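## Task

Move the painted wooden peg from the desk onto the floor of the tray on the desk so that the whole peg sits inside the tray's walls. At the end the tray must still lie flat with nearly all of it resting on the desk. The robot must have released the peg and pulled away, must not topple or finish leaning, and the peg must stay put without the robot holding it.

## Robot and tools

ROBOT. A wheeled base that drives straight or turns in place (it cannot move sideways), a lifting column, a tilting head, and two six-joint arms (left, right), each with a two-finger gripper. Shoulder height S = 0.90 m + column_m. Folded, the robot is 0.73 m long, 0.62 m wide, S + 0.43 m tall, with its front 0.40 m ahead of the column. Cameras: cam_head_left, cam_head_right, cam_left_wrist, cam_right_wrist, nav_camera. A loose object may occasionally get a small push from outside.

FRAMES. Base frame: origin on the floor under the column, midway between the drive wheels; x forward, y left, z up. left_hand and right_hand are reported in it: the point where the fingers meet (tips 8 mm further). quat_wxyz rotates (0,0,1) onto the finger direction; the hand's y axis runs along the opening. The odometry frame is the base frame at the scene's start; base_odometry only counts wheel rotation (slip looks like travel), heading in rad, positive to the left, -3.142 to 3.142.

execute_actions. Argument "actions": a list holding one action or none (empty returns state and images only). An action may contain:
- "base": exactly one relative move from where the base last reported itself: {"translate_m": d} metres, forward positive, -3 to 3; or {"rotate_rad": d} radians, counter-clockwise seen from above positive, -3.2 to 3.2. Moves needing more than 8.667 s are refused.
- "joints": a single dictionary covering both arms, keyed by joint name, each value an absolute target. column_m 0 to 0.8 m; head_tilt_rad -0.61 to 1.308 (0 level, positive down); left_joint1_rad..left_joint6_rad and right_joint1_rad..right_joint6_rad in rad: joint1 -2.879 to 2.879, joint2 0 to 3.141, joint3 0 to 3.019, joint4 -1.692 to 1.57, joint5 -1.57 to 1.57 (hand sideways, positive to robot's right), joint6 -2.094 to 2.094 (hand roll, positive clockwise from behind); left_gripper_m and right_gripper_m 0 to 0.093 m fingertip gap. Done-tolerances: column 0.005, head 0.03, joints 1-6: 0.045, 0.14, 0.09, 0.055, 0.03, 0.035, gripper 0.003.
- "speeds": optional caps for this action: translate_m 0.05 to 0.8 m/s, rotate_rad 0.1 to 1 rad/s (maximum is default). Arms are not slowed by it.
"cameras": list of names, null or ["all"] for all, [] for none. Unknown keys, names or out-of-range values reject the whole call with no motion. Omitted joints may keep pushing toward older targets.

ARM GEOMETRY (approximate). With joint1 at -1.57 (left) or 1.57 (right) and joints 5, 6 at 0, the arm lies in a vertical forward plane 0.23 m beside the column. Let a = j2 - 0.35, b = 1.05 + j2 - j3, c = b - j4 (c = 1.57 means fingers straight down). Hand is 0.12 + 0.39 sin a + 0.38 cos b + 0.25 cos c m ahead and S + 0.39 cos a - 0.38 sin b - 0.25 sin c m high. Example: j2, j3, j4 = 0.93, 0.78, 0.14 gives 0.60 m ahead, 0.25 m under S. Real hands usually sit up to about 5 cm lower and nearer the column; trust left_hand/right_hand (1-3 cm error). Reach is about 1 m from the shoulder. Below 0.4 m height the base housing blocks a hand nearer than 0.45 m ahead. Light objects like these can be carried fingers-down out to 0.6 m ahead, from 0.14 m above S to 0.7 m below it.

GRIPPER. Fingers 7 cm long; outer span is the opening plus 1 cm at tips, plus 5 cm at base; body 10 by 7 cm; wrist camera sticks out 11 cm on one side. To grasp, command an opening smaller than the object; off_target is then expected. A reading staying 0.002 m or more above target means something is held.

RESULTS. base_status and joint_status: done, off_target (resting short, maybe still pushing), contact_stop (column or base only; target dropped), time_out, not_followed (a safety check withheld arm targets; message "joint command not followed" plus a cause line), limit_stop_at_motor_heat. on_its_own lists uncommanded behaviour; "held at" is a held target, not a position. Also: motor_effort for left_wheel and right_wheel, base_tilt in degrees, turned_by_wheels versus turned_by_imu (a gap over about 4 % and at least 0.05 rad means collision or slip), wheel_motors_off, joint torques, motor temperatures, MOTOR HOT warnings from 85 °C and OVER-TEMPERATURE FAULT at 100 °C (that arm drops). If one call reports a stop, the remaining motion calls in that reply are skipped.

HANDLING TIPS. Tiny target changes (under 0.03 rad, 0.08 for joints 2 and 3) may not move a joint. For gentle contact step about 0.05 rad per call from the last target. A blocked arm keeps pushing and heats; relieve it by resending its reported joint positions. When column lowering meets a touchdown it halts with contact_stop and refuses to go down again until raised 0.2 m. If not_followed appears, move the offending joints at least 0.05 rad back, or move the other arm away. A stalled base: back up 0.05 m before retrying or turning. Pushing hard about 3 s shuts wheel motors off for 2 s. Desk edges between 0.30 m high and 0.26 m below S can slide over the housing into the column.

AVOID. Arms striking or pressing each other (a hard press ends the run), knocking or tilting the tray off the desk, dropping or flinging objects, hard shoves, overheated motors. Before ending, open the gripper, lift and withdraw the hand.

OTHER TOOLS. wait: "seconds" 0 to 10, robot keeps its last command. zoom_image: "camera" and "region" [x0, y0, x1, y1] in pixels of that camera's latest full image, at most 504 by 504. finished_scene: "scene" is the current scene's integer; it is final and reports success. The robot keeps its last command while you think, and base moves count from the last reported state.

Each tool is called after "Call:" as name(argument=value, ...) on one line, values as JSON.

## Session

Call:
execute_actions(actions=[])

Scene clock: 0.00 s.
Joint torques (N m, as the arm reports them, + toward a larger angle): no reading
Motor temperatures (°C, as the motors report them): left_arm=[25 22 26 24 25 25] | right_arm=[24 26 22 23 27 23]
base_odometry: x=+0.000 y=+0.000 heading=+0.000 (m, m, rad; odometry frame)
turned_by_wheels: +0.000 (rad since the last result)
turned_by_imu: +0.000 (rad since the last result)
base_tilt: forward=+0.3 right=-0.5 (deg)
base_status: not commanded
joint_positions: column_m=+0.551 head_tilt_rad=+0.893 left_joint1_rad=-1.570 left_joint2_rad=+0.883 left_joint3_rad=+0.365 left_joint4_rad=-0.924 left_joint5_rad=+0.017 left_joint6_rad=+0.021 left_gripper_m=+0.094 right_joint1_rad=+1.582 right_joint2_rad=+0.902 right_joint3_rad=+0.398 right_joint4_rad=-0.994 right_joint5_rad=-0.004 right_joint6_rad=-0.080 right_gripper_m=+0.095
joint_status: not commanded
wheel_motors_off: 0
motor_effort: left_wheel=-1 right_wheel=+4 (%)
left_hand: x=+0.1274 y=+0.2217 z=+1.2528 quat_wxyz=(+0.443, -0.005, -0.896, +0.012) (m; base frame)
right_hand: x=+0.1308 y=-0.2226 z=+1.2603 quat_wxyz=(+0.468, +0.039, -0.883, -0.024) (m; base frame)
pictures: cam_head_left, cam_head_right, cam_left_wrist, cam_right_wrist, nav_camera
Images, in order (width x height): cam_head_left 896x504, cam_head_right 896x504, cam_left_wrist 616x616, cam_right_wrist 616x616, nav_camera 896x504.

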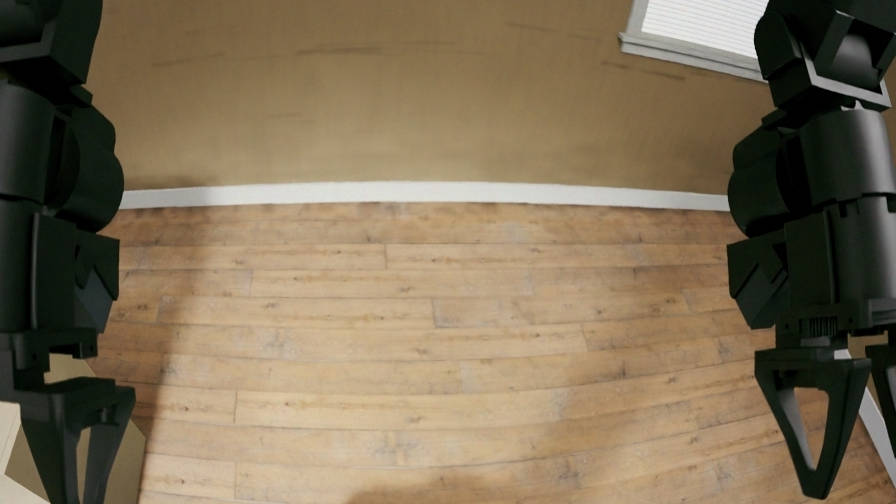

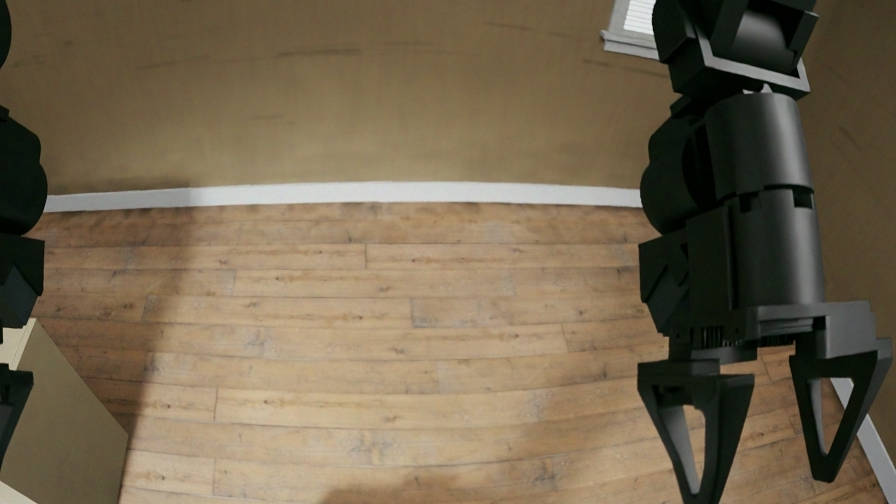

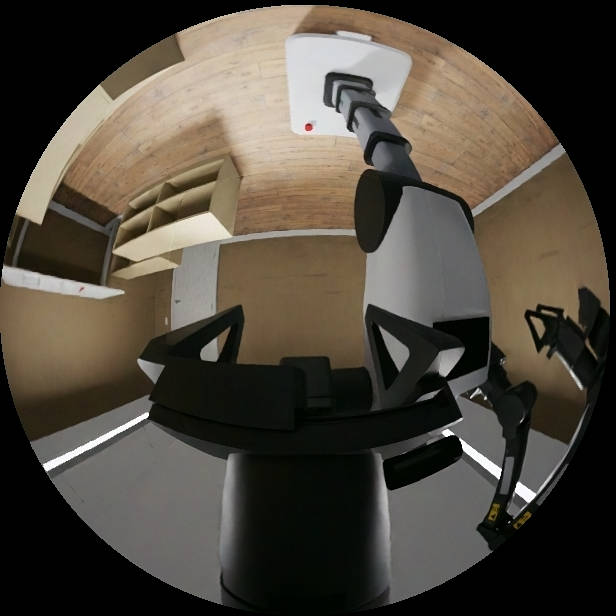

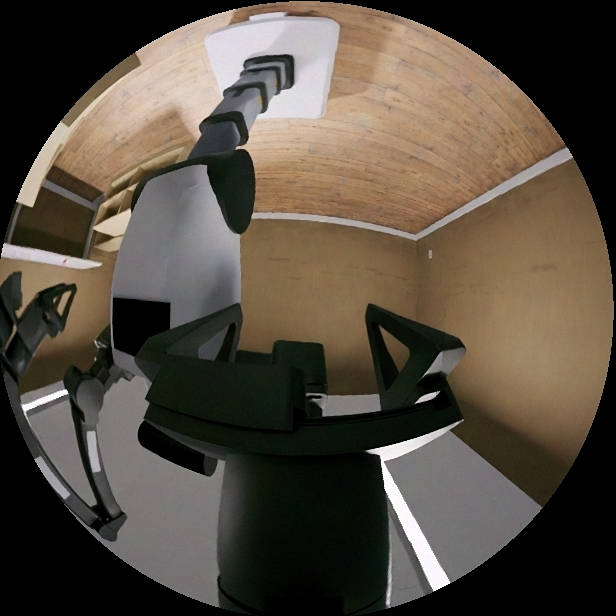

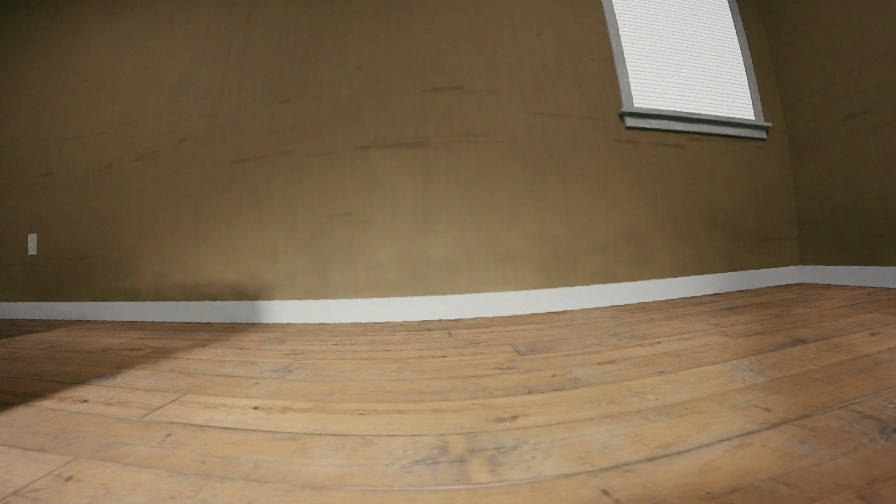

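Call:
execute_actions(actions=[{"base":{"rotate_rad":1.9},"joints":{"head_tilt_rad":0.5}}], cameras=["cam_head_left","nav_camera"])

Scene clock: 4.23 s.
Joint torques (N m, as the arm reports them, + toward a larger angle): left_arm=[-0.63 -5.79 -0.91 -1.51  0.03  0.01] | right_arm=[ 0.4  -7.63 -0.87 -1.41  0.01  0.03]
Motor temperatures (°C, as the motors report them): left_arm=[25 23 26 24 25 25] | right_arm=[24 26 22 23 27 23]
base_odometry: x=+0.000 y=+0.000 heading=+1.899 (m, m, rad; odometry frame)
turned_by_wheels: +1.899 (rad since the last result)
turned_by_imu: +1.917 (rad since the last result)
base_tilt: forward=+0.2 right=-0.5 (deg)
base_status: done
joint_positions: column_m=+0.551 head_tilt_rad=+0.518 left_joint1_rad=-1.570 left_joint2_rad=+0.883 left_joint3_rad=+0.365 left_joint4_rad=-0.924 left_joint5_rad=+0.017 left_joint6_rad=+0.021 left_gripper_m=+0.094 right_joint1_rad=+1.582 right_joint2_rad=+0.902 right_joint3_rad=+0.398 right_joint4_rad=-0.994 right_joint5_rad=-0.004 right_joint6_rad=-0.080 right_gripper_m=+0.095
joint_status: all done
wheel_motors_off: 0
motor_effort: left_wheel=-3(20) right_wheel=+3(47) (%)
left_hand: x=+0.1274 y=+0.2217 z=+1.2528 quat_wxyz=(+0.443, -0.005, -0.896, +0.012) (m; base frame)
right_hand: x=+0.1308 y=-0.2226 z=+1.2603 quat_wxyz=(+0.468, +0.039, -0.883, -0.024) (m; base frame)
pictures: cam_head_left, nav_camera
Images, in order (width x height): cam_head_left 896x504, nav_camera 896x504.

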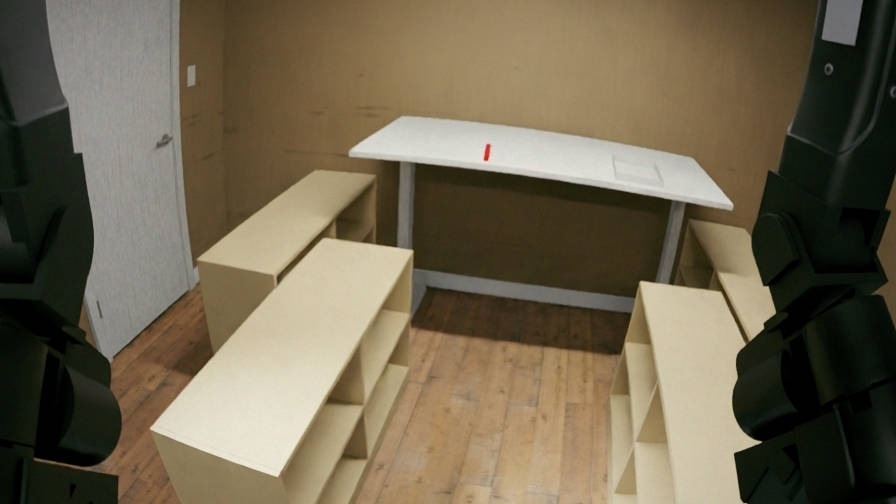

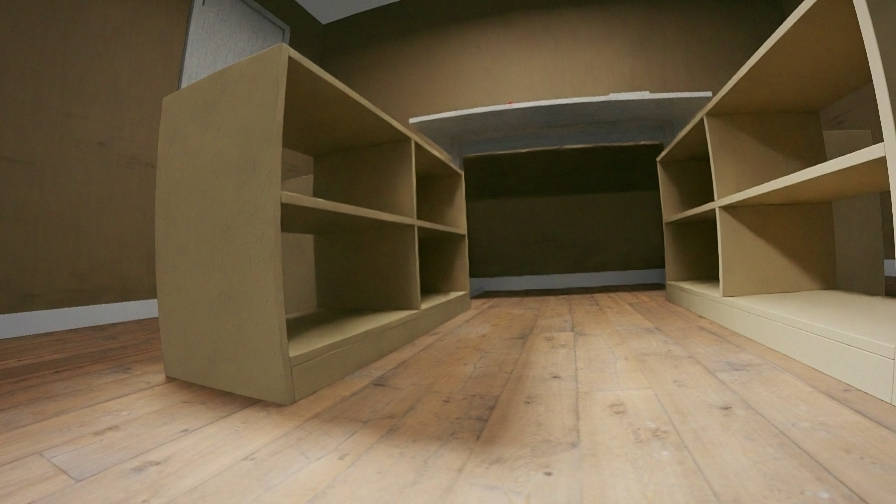

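Call:
execute_actions(actions=[{"base":{"translate_m":0.4}}], cameras=[])

Call:
execute_actions(actions=[{"base":{"rotate_rad":-0.3},"joints":{"head_tilt_rad":0.8}}], cameras=["cam_head_left","nav_camera"])

Scene clock: 8.00 s.
Joint torques (N m, as the arm reports them, + toward a larger angle): left_arm=[-0.38 -5.79 -1.03 -1.38  0.05  0.02] | right_arm=[ 0.65 -7.82 -0.94 -1.54 -0.05  0.03]
Motor temperatures (°C, as the motors report them): left_arm=[25 23 26 24 25 25] | right_arm=[24 26 22 23 27 23]
base_odometry: x=-0.129 y=+0.379 heading=+1.900 (m, m, rad; odometry frame)
turned_by_wheels: +0.001 (rad since the last result)
turned_by_imu: +0.000 (rad since the last result)
base_tilt: forward=+0.3 right=-0.6 (deg)
base_status: done
joint_positions: column_m=+0.551 head_tilt_rad=+0.518 left_joint1_rad=-1.570 left_joint2_rad=+0.883 left_joint3_rad=+0.367 left_joint4_rad=-0.924 left_joint5_rad=+0.017 left_joint6_rad=+0.021 left_gripper_m=+0.094 right_joint1_rad=+1.582 right_joint2_rad=+0.902 right_joint3_rad=+0.399 right_joint4_rad=-0.994 right_joint5_rad=-0.004 right_joint6_rad=-0.080 right_gripper_m=+0.095
joint_status: not commanded
wheel_motors_off: 0
motor_effort: left_wheel=+1(47) right_wheel=-1(51) (%)
left_hand: x=+0.1284 y=+0.2217 z=+1.2524 quat_wxyz=(+0.442, -0.005, -0.897, +0.012) (m; base frame)
right_hand: x=+0.1314 y=-0.2226 z=+1.2601 quat_wxyz=(+0.467, +0.039, -0.883, -0.024) (m; base frame)
pictures: none
No camera images: the call's "cameras" was empty. Leave "cameras" out to get every camera's image.

Scene clock: 9.53 s.
Joint torques (N m, as the arm reports them, + toward a larger angle): left_arm=[-0.44 -5.88 -1.16 -1.42  0.04  0.03] | right_arm=[ 0.46 -7.64 -0.98 -1.36 -0.03  0.04]
Motor temperatures (°C, as the motors report them): left_arm=[25 23 26 24 25 25] | right_arm=[24 26 22 23 27 23]
base_odometry: x=-0.129 y=+0.379 heading=+1.601 (m, m, rad; odometry frame)
turned_by_wheels: -0.299 (rad since the last result)
turned_by_imu: -0.299 (rad since the last result)
base_tilt: forward=+0.3 right=-0.6 (deg)
base_status: done
joint_positions: column_m=+0.551 head_tilt_rad=+0.802 left_joint1_rad=-1.570 left_joint2_rad=+0.883 left_joint3_rad=+0.367 left_joint4_rad=-0.924 left_joint5_rad=+0.017 left_joint6_rad=+0.021 left_gripper_m=+0.094 right_joint1_rad=+1.582 right_joint2_rad=+0.902 right_joint3_rad=+0.399 right_joint4_rad=-0.994 right_joint5_rad=-0.004 right_joint6_rad=-0.080 right_gripper_m=+0.095
joint_status: all done
wheel_motors_off: 0
motor_effort: left_wheel=+0(34) right_wheel=-2(49) (%)
left_hand: x=+0.1284 y=+0.2217 z=+1.2524 quat_wxyz=(+0.442, -0.005, -0.897, +0.012) (m; base frame)
right_hand: x=+0.1314 y=-0.2226 z=+1.2601 quat_wxyz=(+0.467, +0.039, -0.883, -0.024) (m; base frame)
pictures: cam_head_left, nav_camera
Images, in order (width x height): cam_head_left 896x504, nav_camera 896x504.

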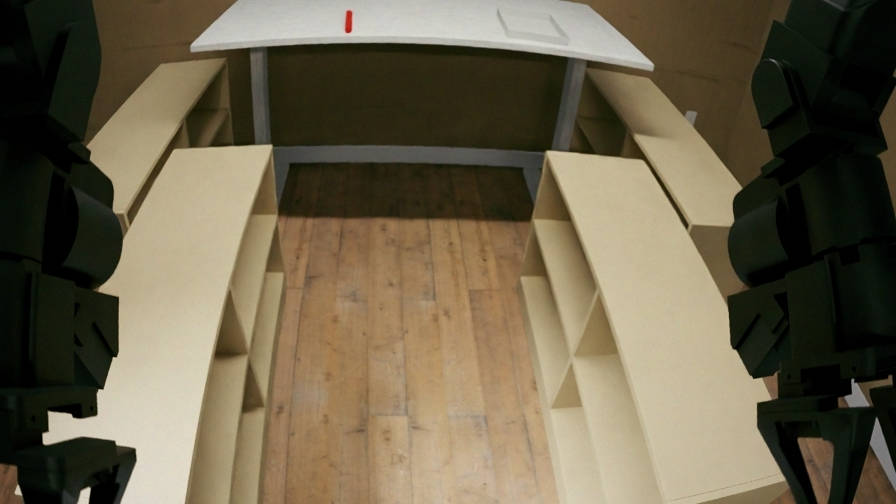

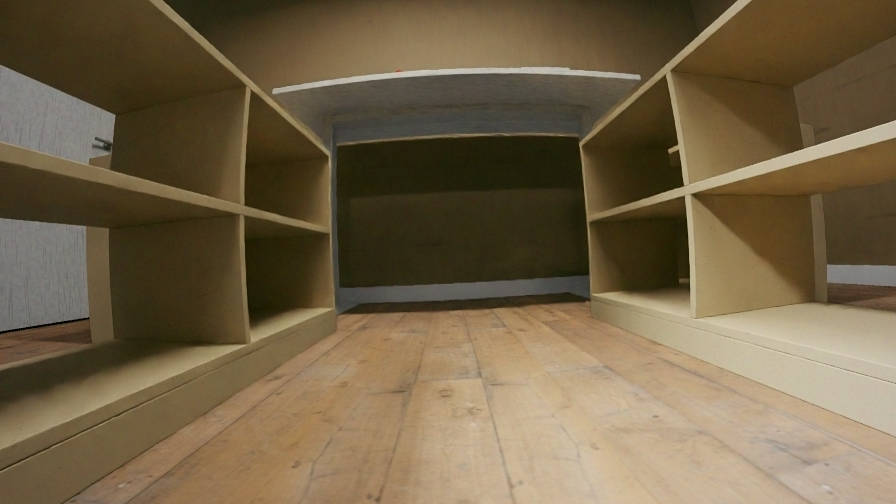

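Call:
execute_actions(actions=[{"base":{"translate_m":1.2},"joints":{"column_m":0.7,"head_tilt_rad":1.0,"left_joint2_rad":0.95,"left_joint3_rad":1.2,"left_joint4_rad":-0.77}}], cameras=["cam_head_left","cam_head_right","cam_left_wrist","nav_camera"])

Scene clock: 14.20 s.
Joint torques (N m, as the arm reports them, + toward a larger angle): left_arm=[ -0.04 -14.76   7.18   0.54   0.03  -0.01] | right_arm=[ 0.29 -7.31 -1.04 -1.54 -0.02  0.09]
Motor temperatures (°C, as the motors report them): left_arm=[25 23 27 24 25 25] | right_arm=[24 26 22 23 27 23]
base_odometry: x=-0.165 y=+1.578 heading=+1.601 (m, m, rad; odometry frame)
turned_by_wheels: +0.000 (rad since the last result)
turned_by_imu: -0.002 (rad since the last result)
base_tilt: forward=+0.3 right=-0.5 (deg)
base_status: done
joint_positions: column_m=+0.700 head_tilt_rad=+1.001 left_joint1_rad=-1.570 left_joint2_rad=+0.955 left_joint3_rad=+1.181 left_joint4_rad=-0.773 left_joint5_rad=+0.017 left_joint6_rad=+0.021 left_gripper_m=+0.094 right_joint1_rad=+1.582 right_joint2_rad=+0.902 right_joint3_rad=+0.399 right_joint4_rad=-0.994 right_joint5_rad=-0.004 right_joint6_rad=-0.080 right_gripper_m=+0.095
joint_status: all done
wheel_motors_off: 0
motor_effort: left_wheel=+0(47) right_wheel=+0(51) (%)
left_hand: x=+0.5985 y=+0.2218 z=+1.3925 quat_wxyz=(+0.011, -0.010, -1.000, +0.009) (m; base frame)
right_hand: x=+0.1316 y=-0.2226 z=+1.4090 quat_wxyz=(+0.467, +0.039, -0.883, -0.024) (m; base frame)
pictures: cam_head_left, cam_head_right, cam_left_wrist, nav_camera
Images, in order (width x height): cam_head_left 896x504, cam_head_right 896x504, cam_left_wrist 616x616, nav_camera 896x504.

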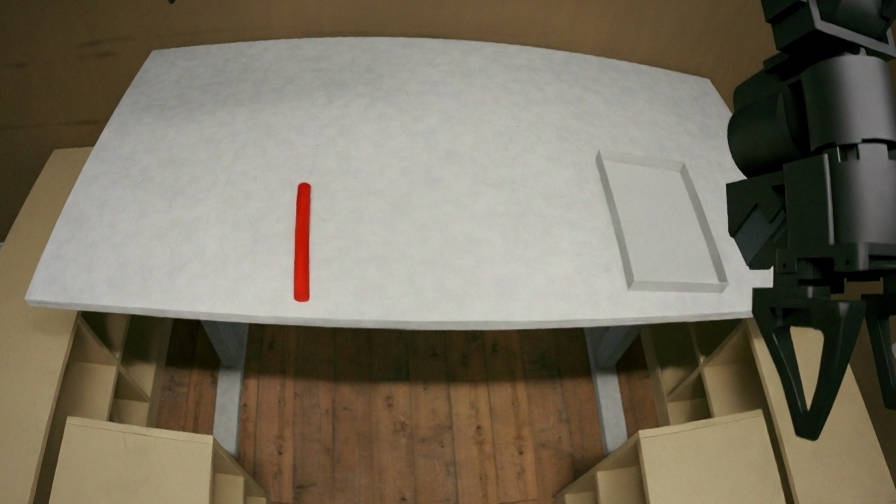

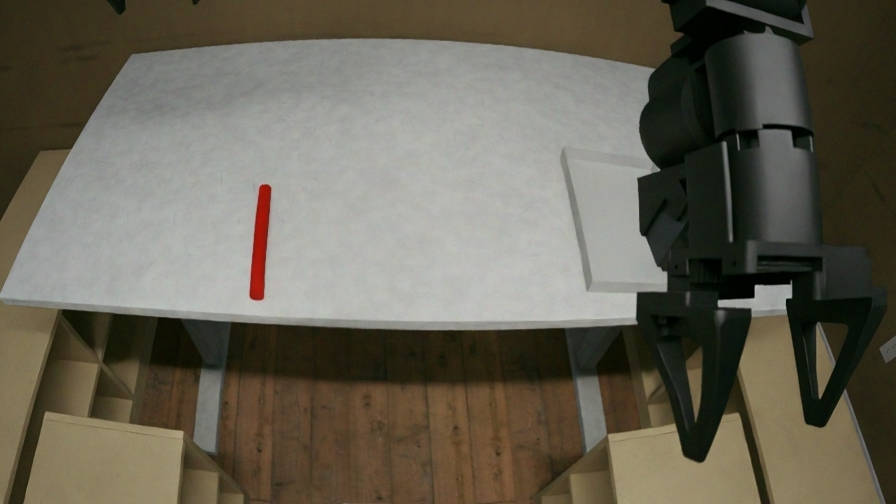

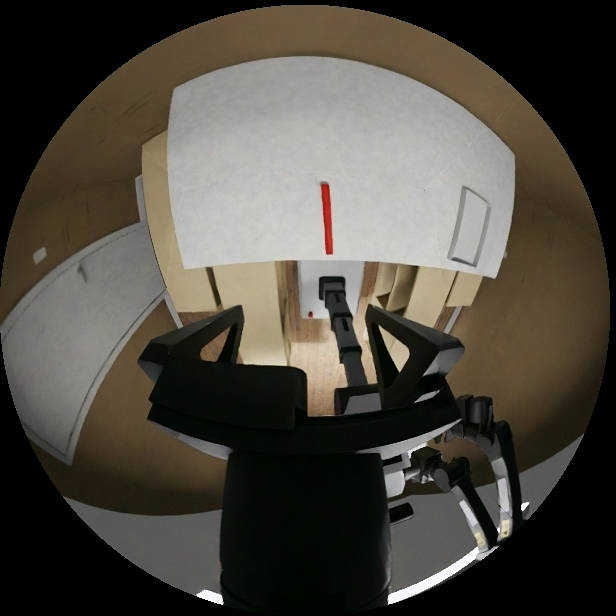

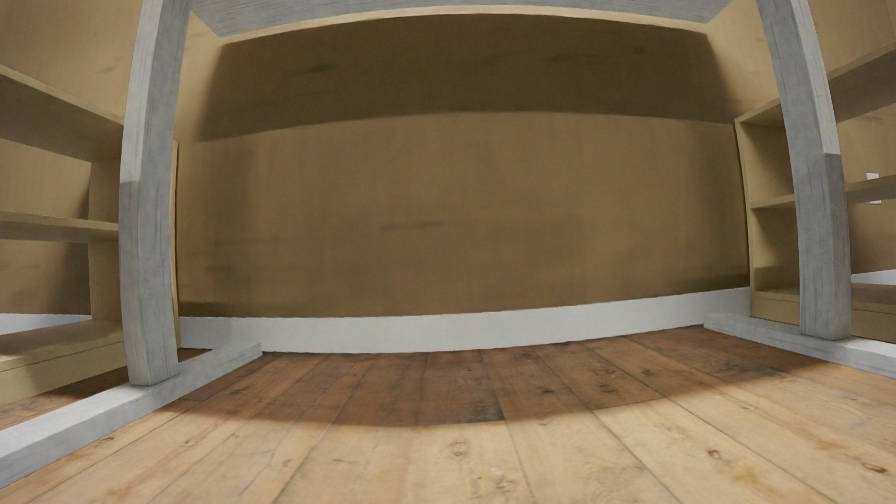

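Call:
execute_actions(actions=[{"base":{"rotate_rad":-0.08},"joints":{"column_m":0.4,"head_tilt_rad":0.8}}], cameras=["cam_head_left","cam_left_wrist"])

Scene clock: 19.80 s.
Joint torques (N m, as the arm reports them, + toward a larger angle): left_arm=[ -0.52 -14.95   7.36   0.5    0.03   0.01] | right_arm=[ 0.93 -7.78 -1.04 -1.42 -0.04  0.06]
Motor temperatures (°C, as the motors report them): left_arm=[25 23 28 24 25 25] | right_arm=[24 26 22 23 27 23]
base_odometry: x=-0.165 y=+1.579 heading=+1.523 (m, m, rad; odometry frame)
turned_by_wheels: -0.078 (rad since the last result)
turned_by_imu: -0.078 (rad since the last result)
base_tilt: forward=+0.2 right=-0.5 (deg)
base_status: done
joint_positions: column_m=+0.400 head_tilt_rad=+0.816 left_joint1_rad=-1.570 left_joint2_rad=+0.955 left_joint3_rad=+1.181 left_joint4_rad=-0.773 left_joint5_rad=+0.017 left_joint6_rad=+0.021 left_gripper_m=+0.094 right_joint1_rad=+1.582 right_joint2_rad=+0.902 right_joint3_rad=+0.399 right_joint4_rad=-0.994 right_joint5_rad=-0.004 right_joint6_rad=-0.080 right_gripper_m=+0.095
joint_status: all done
wheel_motors_off: 0
motor_effort: left_wheel=+2(44) right_wheel=-1(44) (%)
left_hand: x=+0.5985 y=+0.2218 z=+1.0926 quat_wxyz=(+0.011, -0.010, -1.000, +0.009) (m; base frame)
right_hand: x=+0.1316 y=-0.2226 z=+1.1090 quat_wxyz=(+0.467, +0.039, -0.883, -0.024) (m; base frame)
pictures: cam_head_left, cam_left_wrist
Images, in order (width x height): cam_head_left 896x504, cam_left_wrist 616x616.

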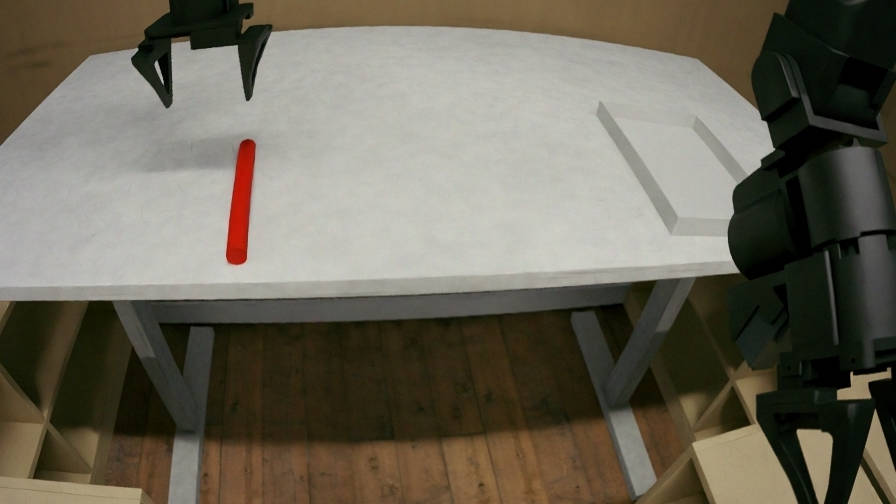

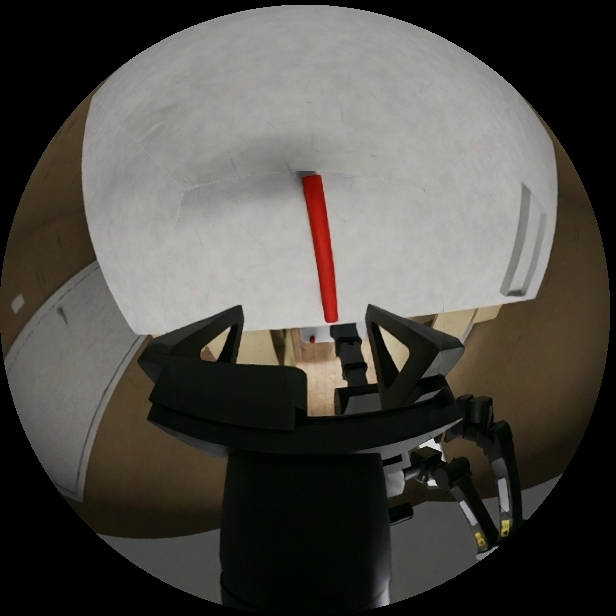

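Call:
execute_actions(actions=[{"base":{"rotate_rad":-0.03},"joints":{"column_m":0.32,"left_joint6_rad":-0.14}}], cameras=["cam_head_left","cam_left_wrist"])

Scene clock: 22.37 s.
Joint torques (N m, as the arm reports them, + toward a larger angle): left_arm=[ -0.51 -14.66   7.36   0.64   0.01  -0.08] | right_arm=[ 0.29 -7.92 -1.25 -1.44 -0.02  0.04]
Motor temperatures (°C, as the motors report them): left_arm=[25 24 28 24 25 25] | right_arm=[24 26 22 23 27 23]
base_odometry: x=-0.165 y=+1.579 heading=+1.494 (m, m, rad; odometry frame)
turned_by_wheels: -0.028 (rad since the last result)
turned_by_imu: -0.028 (rad since the last result)
base_tilt: forward=+0.2 right=-0.6 (deg)
base_status: done
joint_positions: column_m=+0.320 head_tilt_rad=+0.816 left_joint1_rad=-1.570 left_joint2_rad=+0.955 left_joint3_rad=+1.181 left_joint4_rad=-0.773 left_joint5_rad=+0.017 left_joint6_rad=-0.129 left_gripper_m=+0.094 right_joint1_rad=+1.582 right_joint2_rad=+0.902 right_joint3_rad=+0.399 right_joint4_rad=-0.994 right_joint5_rad=-0.004 right_joint6_rad=-0.080 right_gripper_m=+0.095
joint_status: all done
wheel_motors_off: 0
motor_effort: left_wheel=+2(34) right_wheel=-1(52) (%)
left_hand: x=+0.5984 y=+0.2218 z=+1.0124 quat_wxyz=(+0.012, +0.065, -0.998, +0.008) (m; base frame)
right_hand: x=+0.1316 y=-0.2226 z=+1.0290 quat_wxyz=(+0.467, +0.039, -0.883, -0.024) (m; base frame)
pictures: cam_head_left, cam_left_wrist
Images, in order (width x height): cam_head_left 896x504, cam_left_wrist 616x616.

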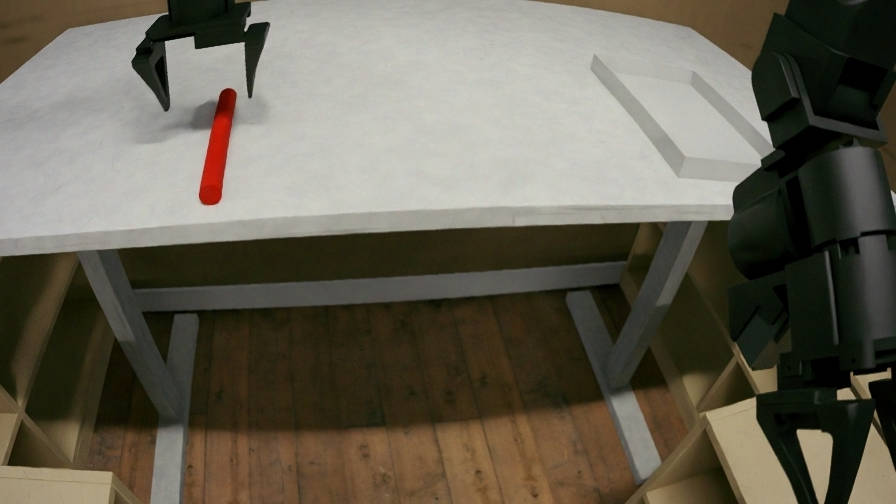

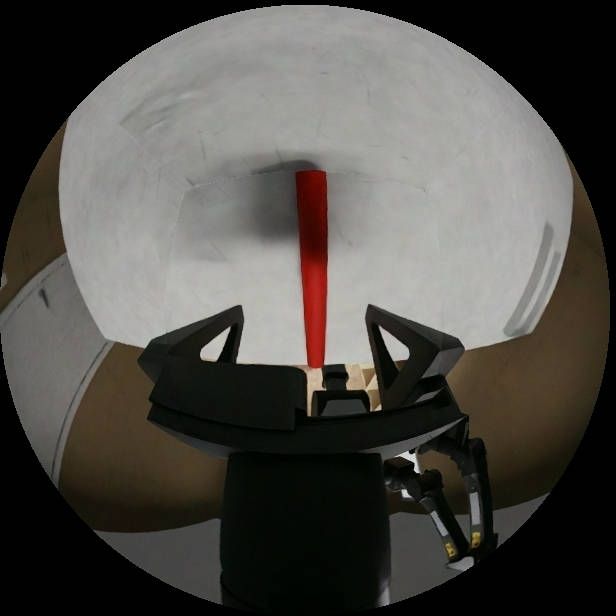

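Call:
execute_actions(actions=[{"joints":{"column_m":0.28}}], cameras=["cam_head_left","cam_left_wrist"])

Scene clock: 24.70 s.
Joint torques (N m, as the arm reports them, + toward a larger angle): left_arm=[ -0.76 -15.11   7.4    0.53   0.02  -0.08] | right_arm=[ 0.71 -7.56 -1.1  -1.43 -0.02  0.05]
Motor temperatures (°C, as the motors report them): left_arm=[25 24 28 24 25 25] | right_arm=[24 26 22 23 27 23]
base_odometry: x=-0.165 y=+1.579 heading=+1.494 (m, m, rad; odometry frame)
turned_by_wheels: +0.000 (rad since the last result)
turned_by_imu: +0.000 (rad since the last result)
base_tilt: forward=+0.3 right=-0.5 (deg)
base_status: not commanded
joint_positions: column_m=+0.280 head_tilt_rad=+0.816 left_joint1_rad=-1.570 left_joint2_rad=+0.955 left_joint3_rad=+1.181 left_joint4_rad=-0.773 left_joint5_rad=+0.017 left_joint6_rad=-0.129 left_gripper_m=+0.094 right_joint1_rad=+1.582 right_joint2_rad=+0.902 right_joint3_rad=+0.399 right_joint4_rad=-0.994 right_joint5_rad=-0.004 right_joint6_rad=-0.080 right_gripper_m=+0.095
joint_status: all done
wheel_motors_off: 0
motor_effort: left_wheel=+3(3) right_wheel=-2(2) (%)
left_hand: x=+0.5985 y=+0.2218 z=+0.9726 quat_wxyz=(+0.012, +0.065, -0.998, +0.008) (m; base frame)
right_hand: x=+0.1316 y=-0.2226 z=+0.9891 quat_wxyz=(+0.467, +0.039, -0.883, -0.024) (m; base frame)
pictures: cam_head_left, cam_left_wrist
Images, in order (width x height): cam_head_left 896x504, cam_left_wrist 616x616.

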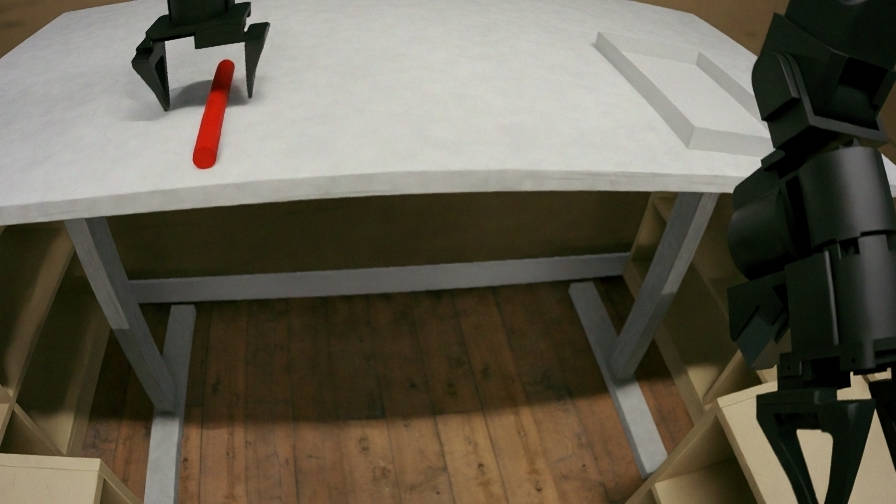

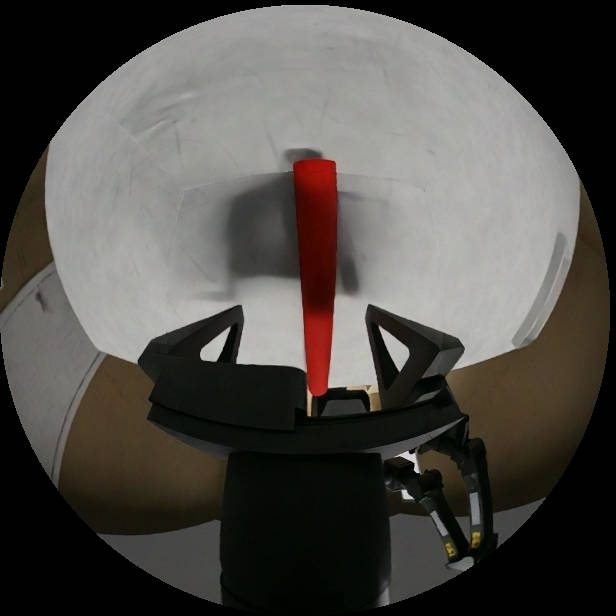

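Call:
execute_actions(actions=[{"joints":{"column_m":0.268}}], cameras=[])

Call:
execute_actions(actions=[{"joints":{"left_gripper_m":0.0}}], cameras=["cam_left_wrist"])

Call:
execute_actions(actions=[{"base":{"translate_m":0.12},"speeds":{"translate_m":0.06},"joints":{"column_m":0.5,"head_tilt_rad":1.3}}], cameras=["cam_head_left","cam_left_wrist","cam_right_wrist"])

Scene clock: 26.60 s.
Joint torques (N m, as the arm reports them, + toward a larger angle): left_arm=[ -0.48 -14.89   7.32   0.58   0.01  -0.06] | right_arm=[ 1.02 -8.16 -1.09 -1.41 -0.04  0.07]
Motor temperatures (°C, as the motors report them): left_arm=[25 24 28 24 25 25] | right_arm=[24 26 22 23 27 23]
base_odometry: x=-0.165 y=+1.579 heading=+1.494 (m, m, rad; odometry frame)
turned_by_wheels: +0.000 (rad since the last result)
turned_by_imu: +0.000 (rad since the last result)
base_tilt: forward=+0.4 right=-0.5 (deg)
base_status: not commanded
joint_positions: column_m=+0.268 head_tilt_rad=+0.816 left_joint1_rad=-1.570 left_joint2_rad=+0.954 left_joint3_rad=+1.181 left_joint4_rad=-0.773 left_joint5_rad=+0.017 left_joint6_rad=-0.130 left_gripper_m=+0.094 right_joint1_rad=+1.582 right_joint2_rad=+0.902 right_joint3_rad=+0.399 right_joint4_rad=-0.994 right_joint5_rad=-0.004 right_joint6_rad=-0.080 right_gripper_m=+0.095
joint_status: all done
wheel_motors_off: 0
motor_effort: left_wheel=+3(3) right_wheel=-2(3) (%)
left_hand: x=+0.5986 y=+0.2218 z=+0.9608 quat_wxyz=(+0.012, +0.065, -0.998, +0.008) (m; base frame)
right_hand: x=+0.1316 y=-0.2226 z=+0.9771 quat_wxyz=(+0.467, +0.039, -0.883, -0.024) (m; base frame)
pictures: none
No camera images: the call's "cameras" was empty. Leave "cameras" out to get every camera's image.

Scene clock: 27.33 s.
Joint torques (N m, as the arm reports them, + toward a larger angle): left_arm=[ -0.45 -15.1    7.24   0.7    0.04  -0.08] | right_arm=[ 0.56 -7.71 -0.98 -1.59 -0.04  0.07]
Motor temperatures (°C, as the motors report them): left_arm=[25 24 28 24 25 25] | right_arm=[24 26 22 23 27 23]
base_odometry: x=-0.165 y=+1.579 heading=+1.494 (m, m, rad; odometry frame)
turned_by_wheels: +0.000 (rad since the last result)
turned_by_imu: +0.000 (rad since the last result)
base_tilt: forward=+0.2 right=-0.6 (deg)
base_status: not commanded
joint_positions: column_m=+0.268 head_tilt_rad=+0.816 left_joint1_rad=-1.570 left_joint2_rad=+0.954 left_joint3_rad=+1.181 left_joint4_rad=-0.773 left_joint5_rad=+0.017 left_joint6_rad=-0.130 left_gripper_m=+0.022 right_joint1_rad=+1.582 right_joint2_rad=+0.902 right_joint3_rad=+0.399 right_joint4_rad=-0.994 right_joint5_rad=-0.004 right_joint6_rad=-0.080 right_gripper_m=+0.095
joint_status: left_gripper_m off_target (ended at +0.022, target +0.000)
wheel_motors_off: 0
motor_effort: left_wheel=+3(3) right_wheel=-2(2) (%)
left_hand: x=+0.5986 y=+0.2219 z=+0.9608 quat_wxyz=(+0.012, +0.065, -0.998, +0.007) (m; base frame)
right_hand: x=+0.1316 y=-0.2226 z=+0.9771 quat_wxyz=(+0.467, +0.039, -0.883, -0.024) (m; base frame)
pictures: cam_left_wrist
Images, in order (width x height): cam_left_wrist 616x616.

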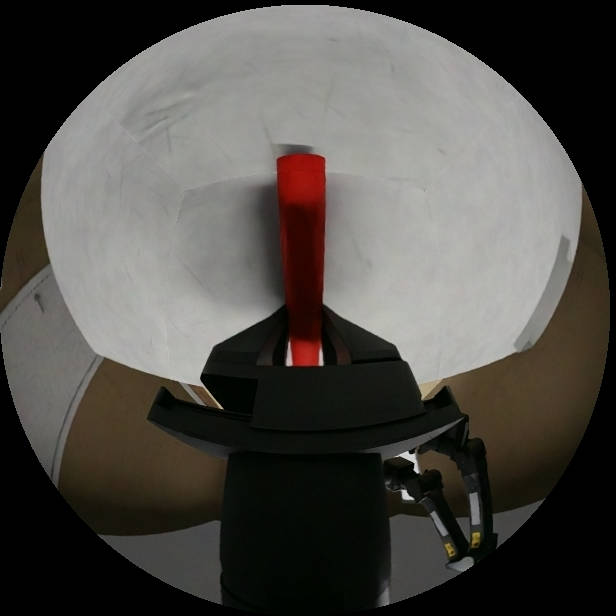

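Scene clock: 30.93 s.
Joint torques (N m, as the arm reports them, + toward a larger angle): left_arm=[ -0.51 -15.36   7.17   0.54   0.06  -0.08] | right_arm=[ 0.69 -7.62 -1.   -1.37 -0.01  0.04]
Motor temperatures (°C, as the motors report them): left_arm=[25 24 29 24 25 25] | right_arm=[24 26 22 23 27 23]
base_odometry: x=-0.156 y=+1.698 heading=+1.493 (m, m, rad; odometry frame)
turned_by_wheels: -0.001 (rad since the last result)
turned_by_imu: -0.002 (rad since the last result)
base_tilt: forward=+0.4 right=-0.5 (deg)
base_status: done
joint_positions: column_m=+0.500 head_tilt_rad=+1.297 left_joint1_rad=-1.570 left_joint2_rad=+0.954 left_joint3_rad=+1.182 left_joint4_rad=-0.773 left_joint5_rad=+0.017 left_joint6_rad=-0.130 left_gripper_m=+0.022 right_joint1_rad=+1.582 right_joint2_rad=+0.902 right_joint3_rad=+0.399 right_joint4_rad=-0.994 right_joint5_rad=-0.004 right_joint6_rad=-0.080 right_gripper_m=+0.095
joint_status: all done
wheel_motors_off: 0
motor_effort: left_wheel=-2(32) right_wheel=+2(56) (%)
left_hand: x=+0.5990 y=+0.2219 z=+1.1929 quat_wxyz=(+0.011, +0.065, -0.998, +0.007) (m; base frame)
right_hand: x=+0.1314 y=-0.2226 z=+1.2090 quat_wxyz=(+0.467, +0.039, -0.883, -0.024) (m; base frame)
pictures: cam_head_left, cam_left_wrist, cam_right_wrist
Images, in order (width x height): cam_head_left 896x504, cam_left_wrist 616x616, cam_right_wrist 616x616.

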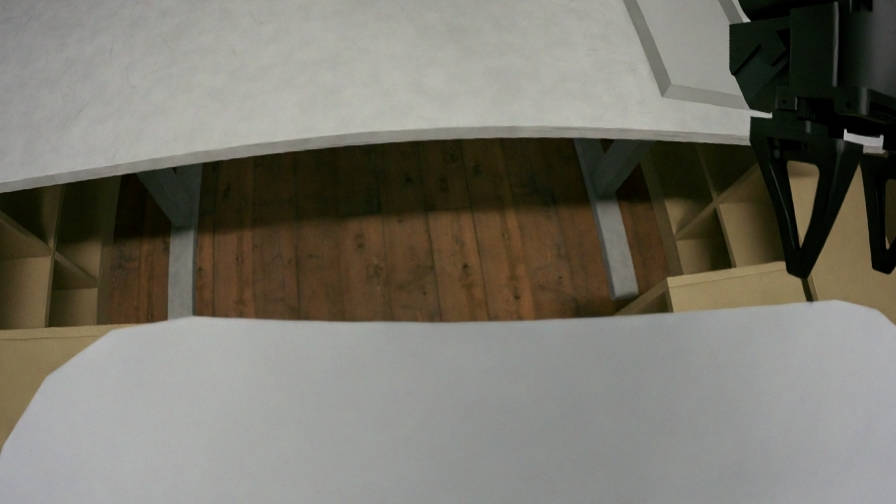

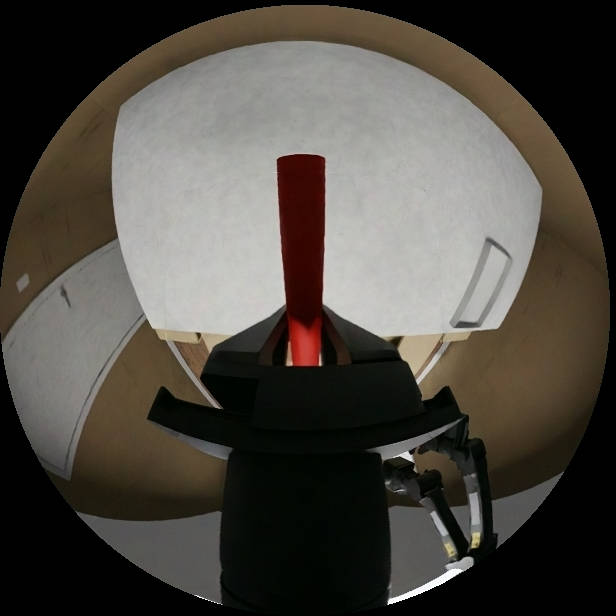

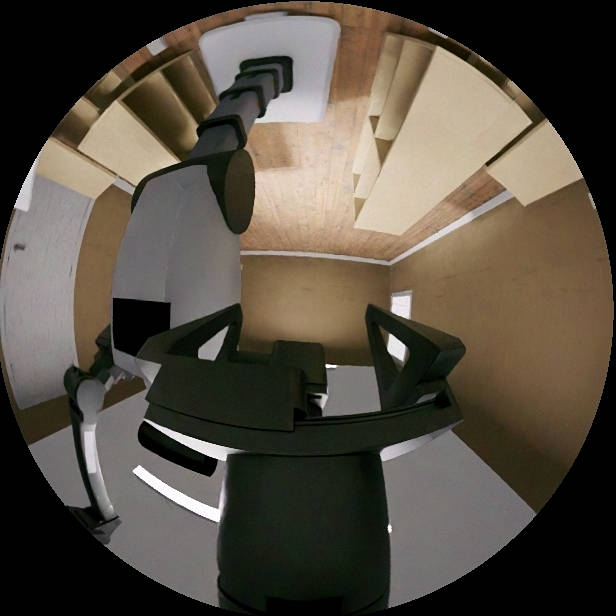

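Call:
execute_actions(actions=[{"base":{"rotate_rad":-0.9},"speeds":{"rotate_rad":0.3},"joints":{"column_m":0.4,"head_tilt_rad":0.8,"left_joint6_rad":-1.0}}], cameras=["cam_head_left","cam_left_wrist","cam_right_wrist"])

Scene clock: 35.53 s.
Joint torques (N m, as the arm reports them, + toward a larger angle): left_arm=[ -0.05 -15.29   7.2    0.57  -0.04  -0.09] | right_arm=[ 0.86 -7.64 -1.02 -1.57 -0.05  0.  ]
Motor temperatures (°C, as the motors report them): left_arm=[25 24 29 24 25 25] | right_arm=[24 26 22 23 27 23]
base_odometry: x=-0.156 y=+1.698 heading=+0.594 (m, m, rad; odometry frame)
turned_by_wheels: -0.899 (rad since the last result)
turned_by_imu: -0.889 (rad since the last result)
base_tilt: forward=+0.4 right=-0.5 (deg)
base_status: done
joint_positions: column_m=+0.400 head_tilt_rad=+0.816 left_joint1_rad=-1.570 left_joint2_rad=+0.954 left_joint3_rad=+1.182 left_joint4_rad=-0.773 left_joint5_rad=+0.017 left_joint6_rad=-0.989 left_gripper_m=+0.022 right_joint1_rad=+1.582 right_joint2_rad=+0.902 right_joint3_rad=+0.398 right_joint4_rad=-0.994 right_joint5_rad=-0.004 right_joint6_rad=-0.080 right_gripper_m=+0.095
joint_status: all done
wheel_motors_off: 0
motor_effort: left_wheel=+3(45) right_wheel=-3(81) (%)
left_hand: x=+0.5990 y=+0.2219 z=+1.0930 quat_wxyz=(+0.013, +0.475, -0.880, +0.002) (m; base frame)
right_hand: x=+0.1310 y=-0.2226 z=+1.1093 quat_wxyz=(+0.468, +0.039, -0.883, -0.024) (m; base frame)
pictures: cam_head_left, cam_left_wrist, cam_right_wrist
Images, in order (width x height): cam_head_left 896x504, cam_left_wrist 616x616, cam_right_wrist 616x616.

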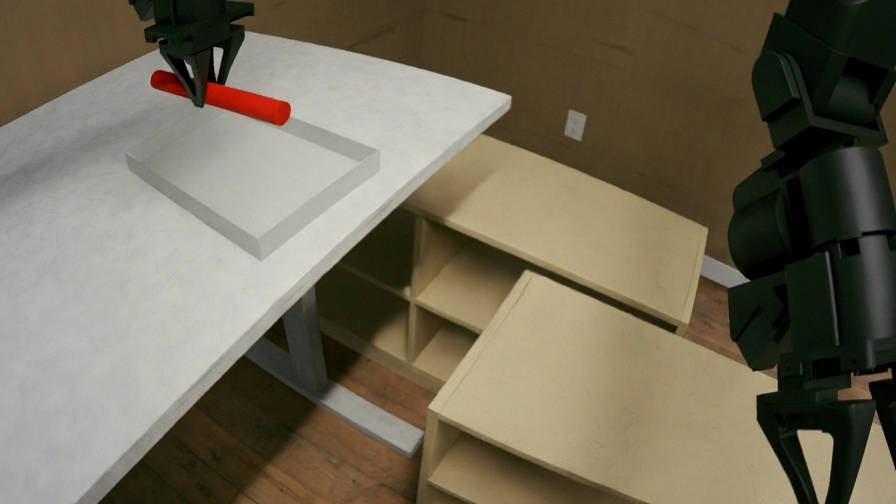

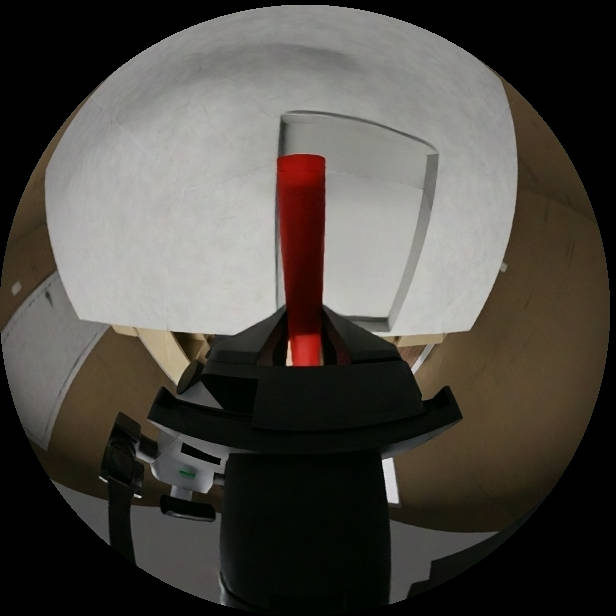

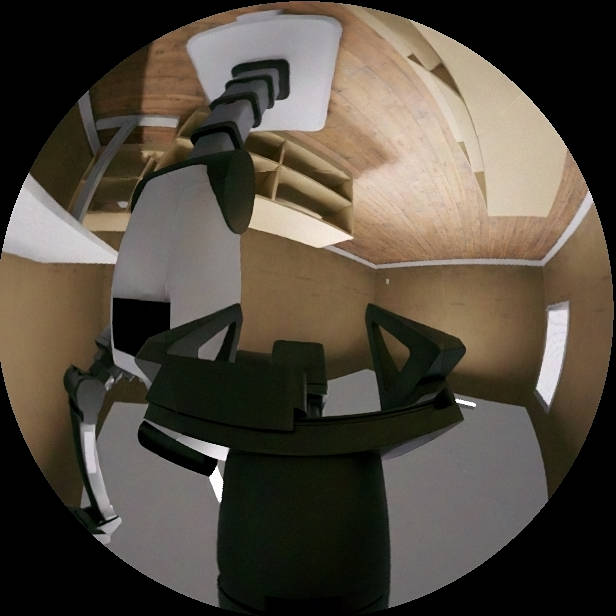

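Call:
execute_actions(actions=[{"joints":{"column_m":0.27,"left_joint3_rad":1.4,"left_joint4_rad":-0.97,"left_joint6_rad":-0.95}}], cameras=["cam_head_left","cam_left_wrist"])

Scene clock: 38.77 s.
Joint torques (N m, as the arm reports them, + toward a larger angle): left_arm=[ -0.21 -16.05   7.79   0.02  -0.03   0.07] | right_arm=[ 0.46 -7.62 -0.96 -1.53 -0.02  0.07]
Motor temperatures (°C, as the motors report them): left_arm=[25 24 29 24 25 25] | right_arm=[24 26 22 23 27 23]
base_odometry: x=-0.156 y=+1.698 heading=+0.594 (m, m, rad; odometry frame)
turned_by_wheels: +0.000 (rad since the last result)
turned_by_imu: +0.000 (rad since the last result)
base_tilt: forward=+0.2 right=-0.5 (deg)
base_status: not commanded
joint_positions: column_m=+0.270 head_tilt_rad=+0.816 left_joint1_rad=-1.570 left_joint2_rad=+0.953 left_joint3_rad=+1.387 left_joint4_rad=-0.961 left_joint5_rad=+0.017 left_joint6_rad=-0.957 left_gripper_m=+0.022 right_joint1_rad=+1.582 right_joint2_rad=+0.902 right_joint3_rad=+0.398 right_joint4_rad=-0.994 right_joint5_rad=-0.004 right_joint6_rad=-0.080 right_gripper_m=+0.095
joint_status: all done
wheel_motors_off: 0
motor_effort: left_wheel=+6(7) right_wheel=-6(6) (%)
left_hand: x=+0.6552 y=+0.2219 z=+1.0228 quat_wxyz=(+0.005, +0.460, -0.888, +0.007) (m; base frame)
right_hand: x=+0.1310 y=-0.2226 z=+0.9793 quat_wxyz=(+0.468, +0.039, -0.883, -0.024) (m; base frame)
pictures: cam_head_left, cam_left_wrist
Images, in order (width x height): cam_head_left 896x504, cam_left_wrist 616x616.

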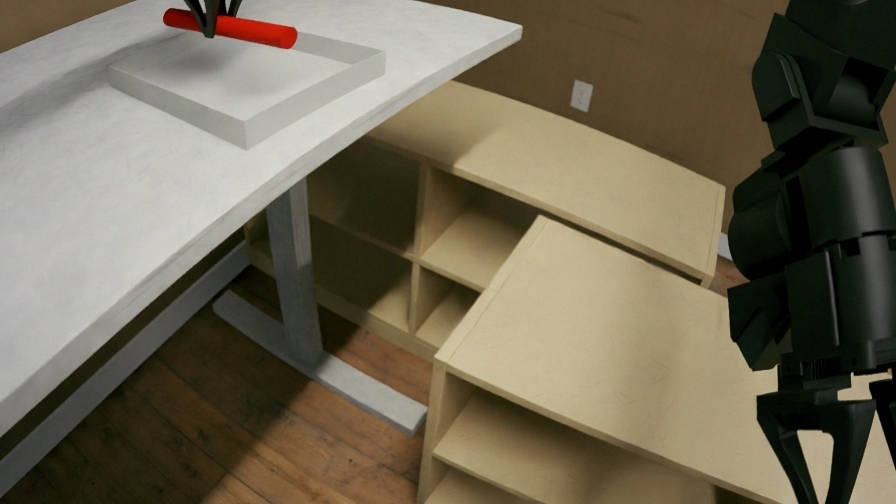

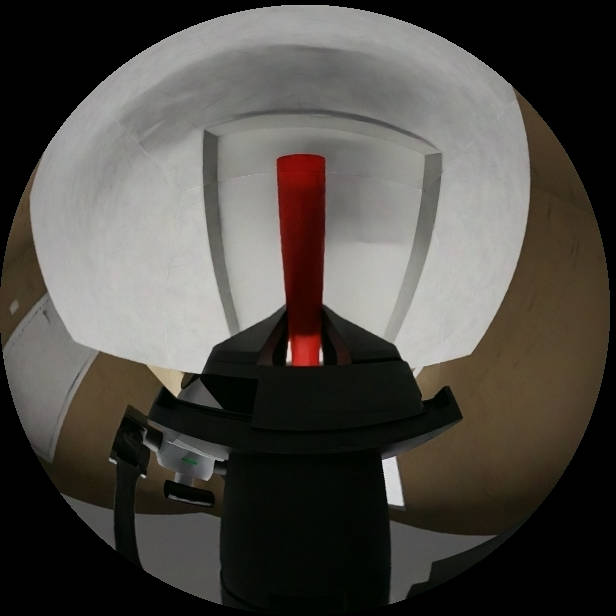

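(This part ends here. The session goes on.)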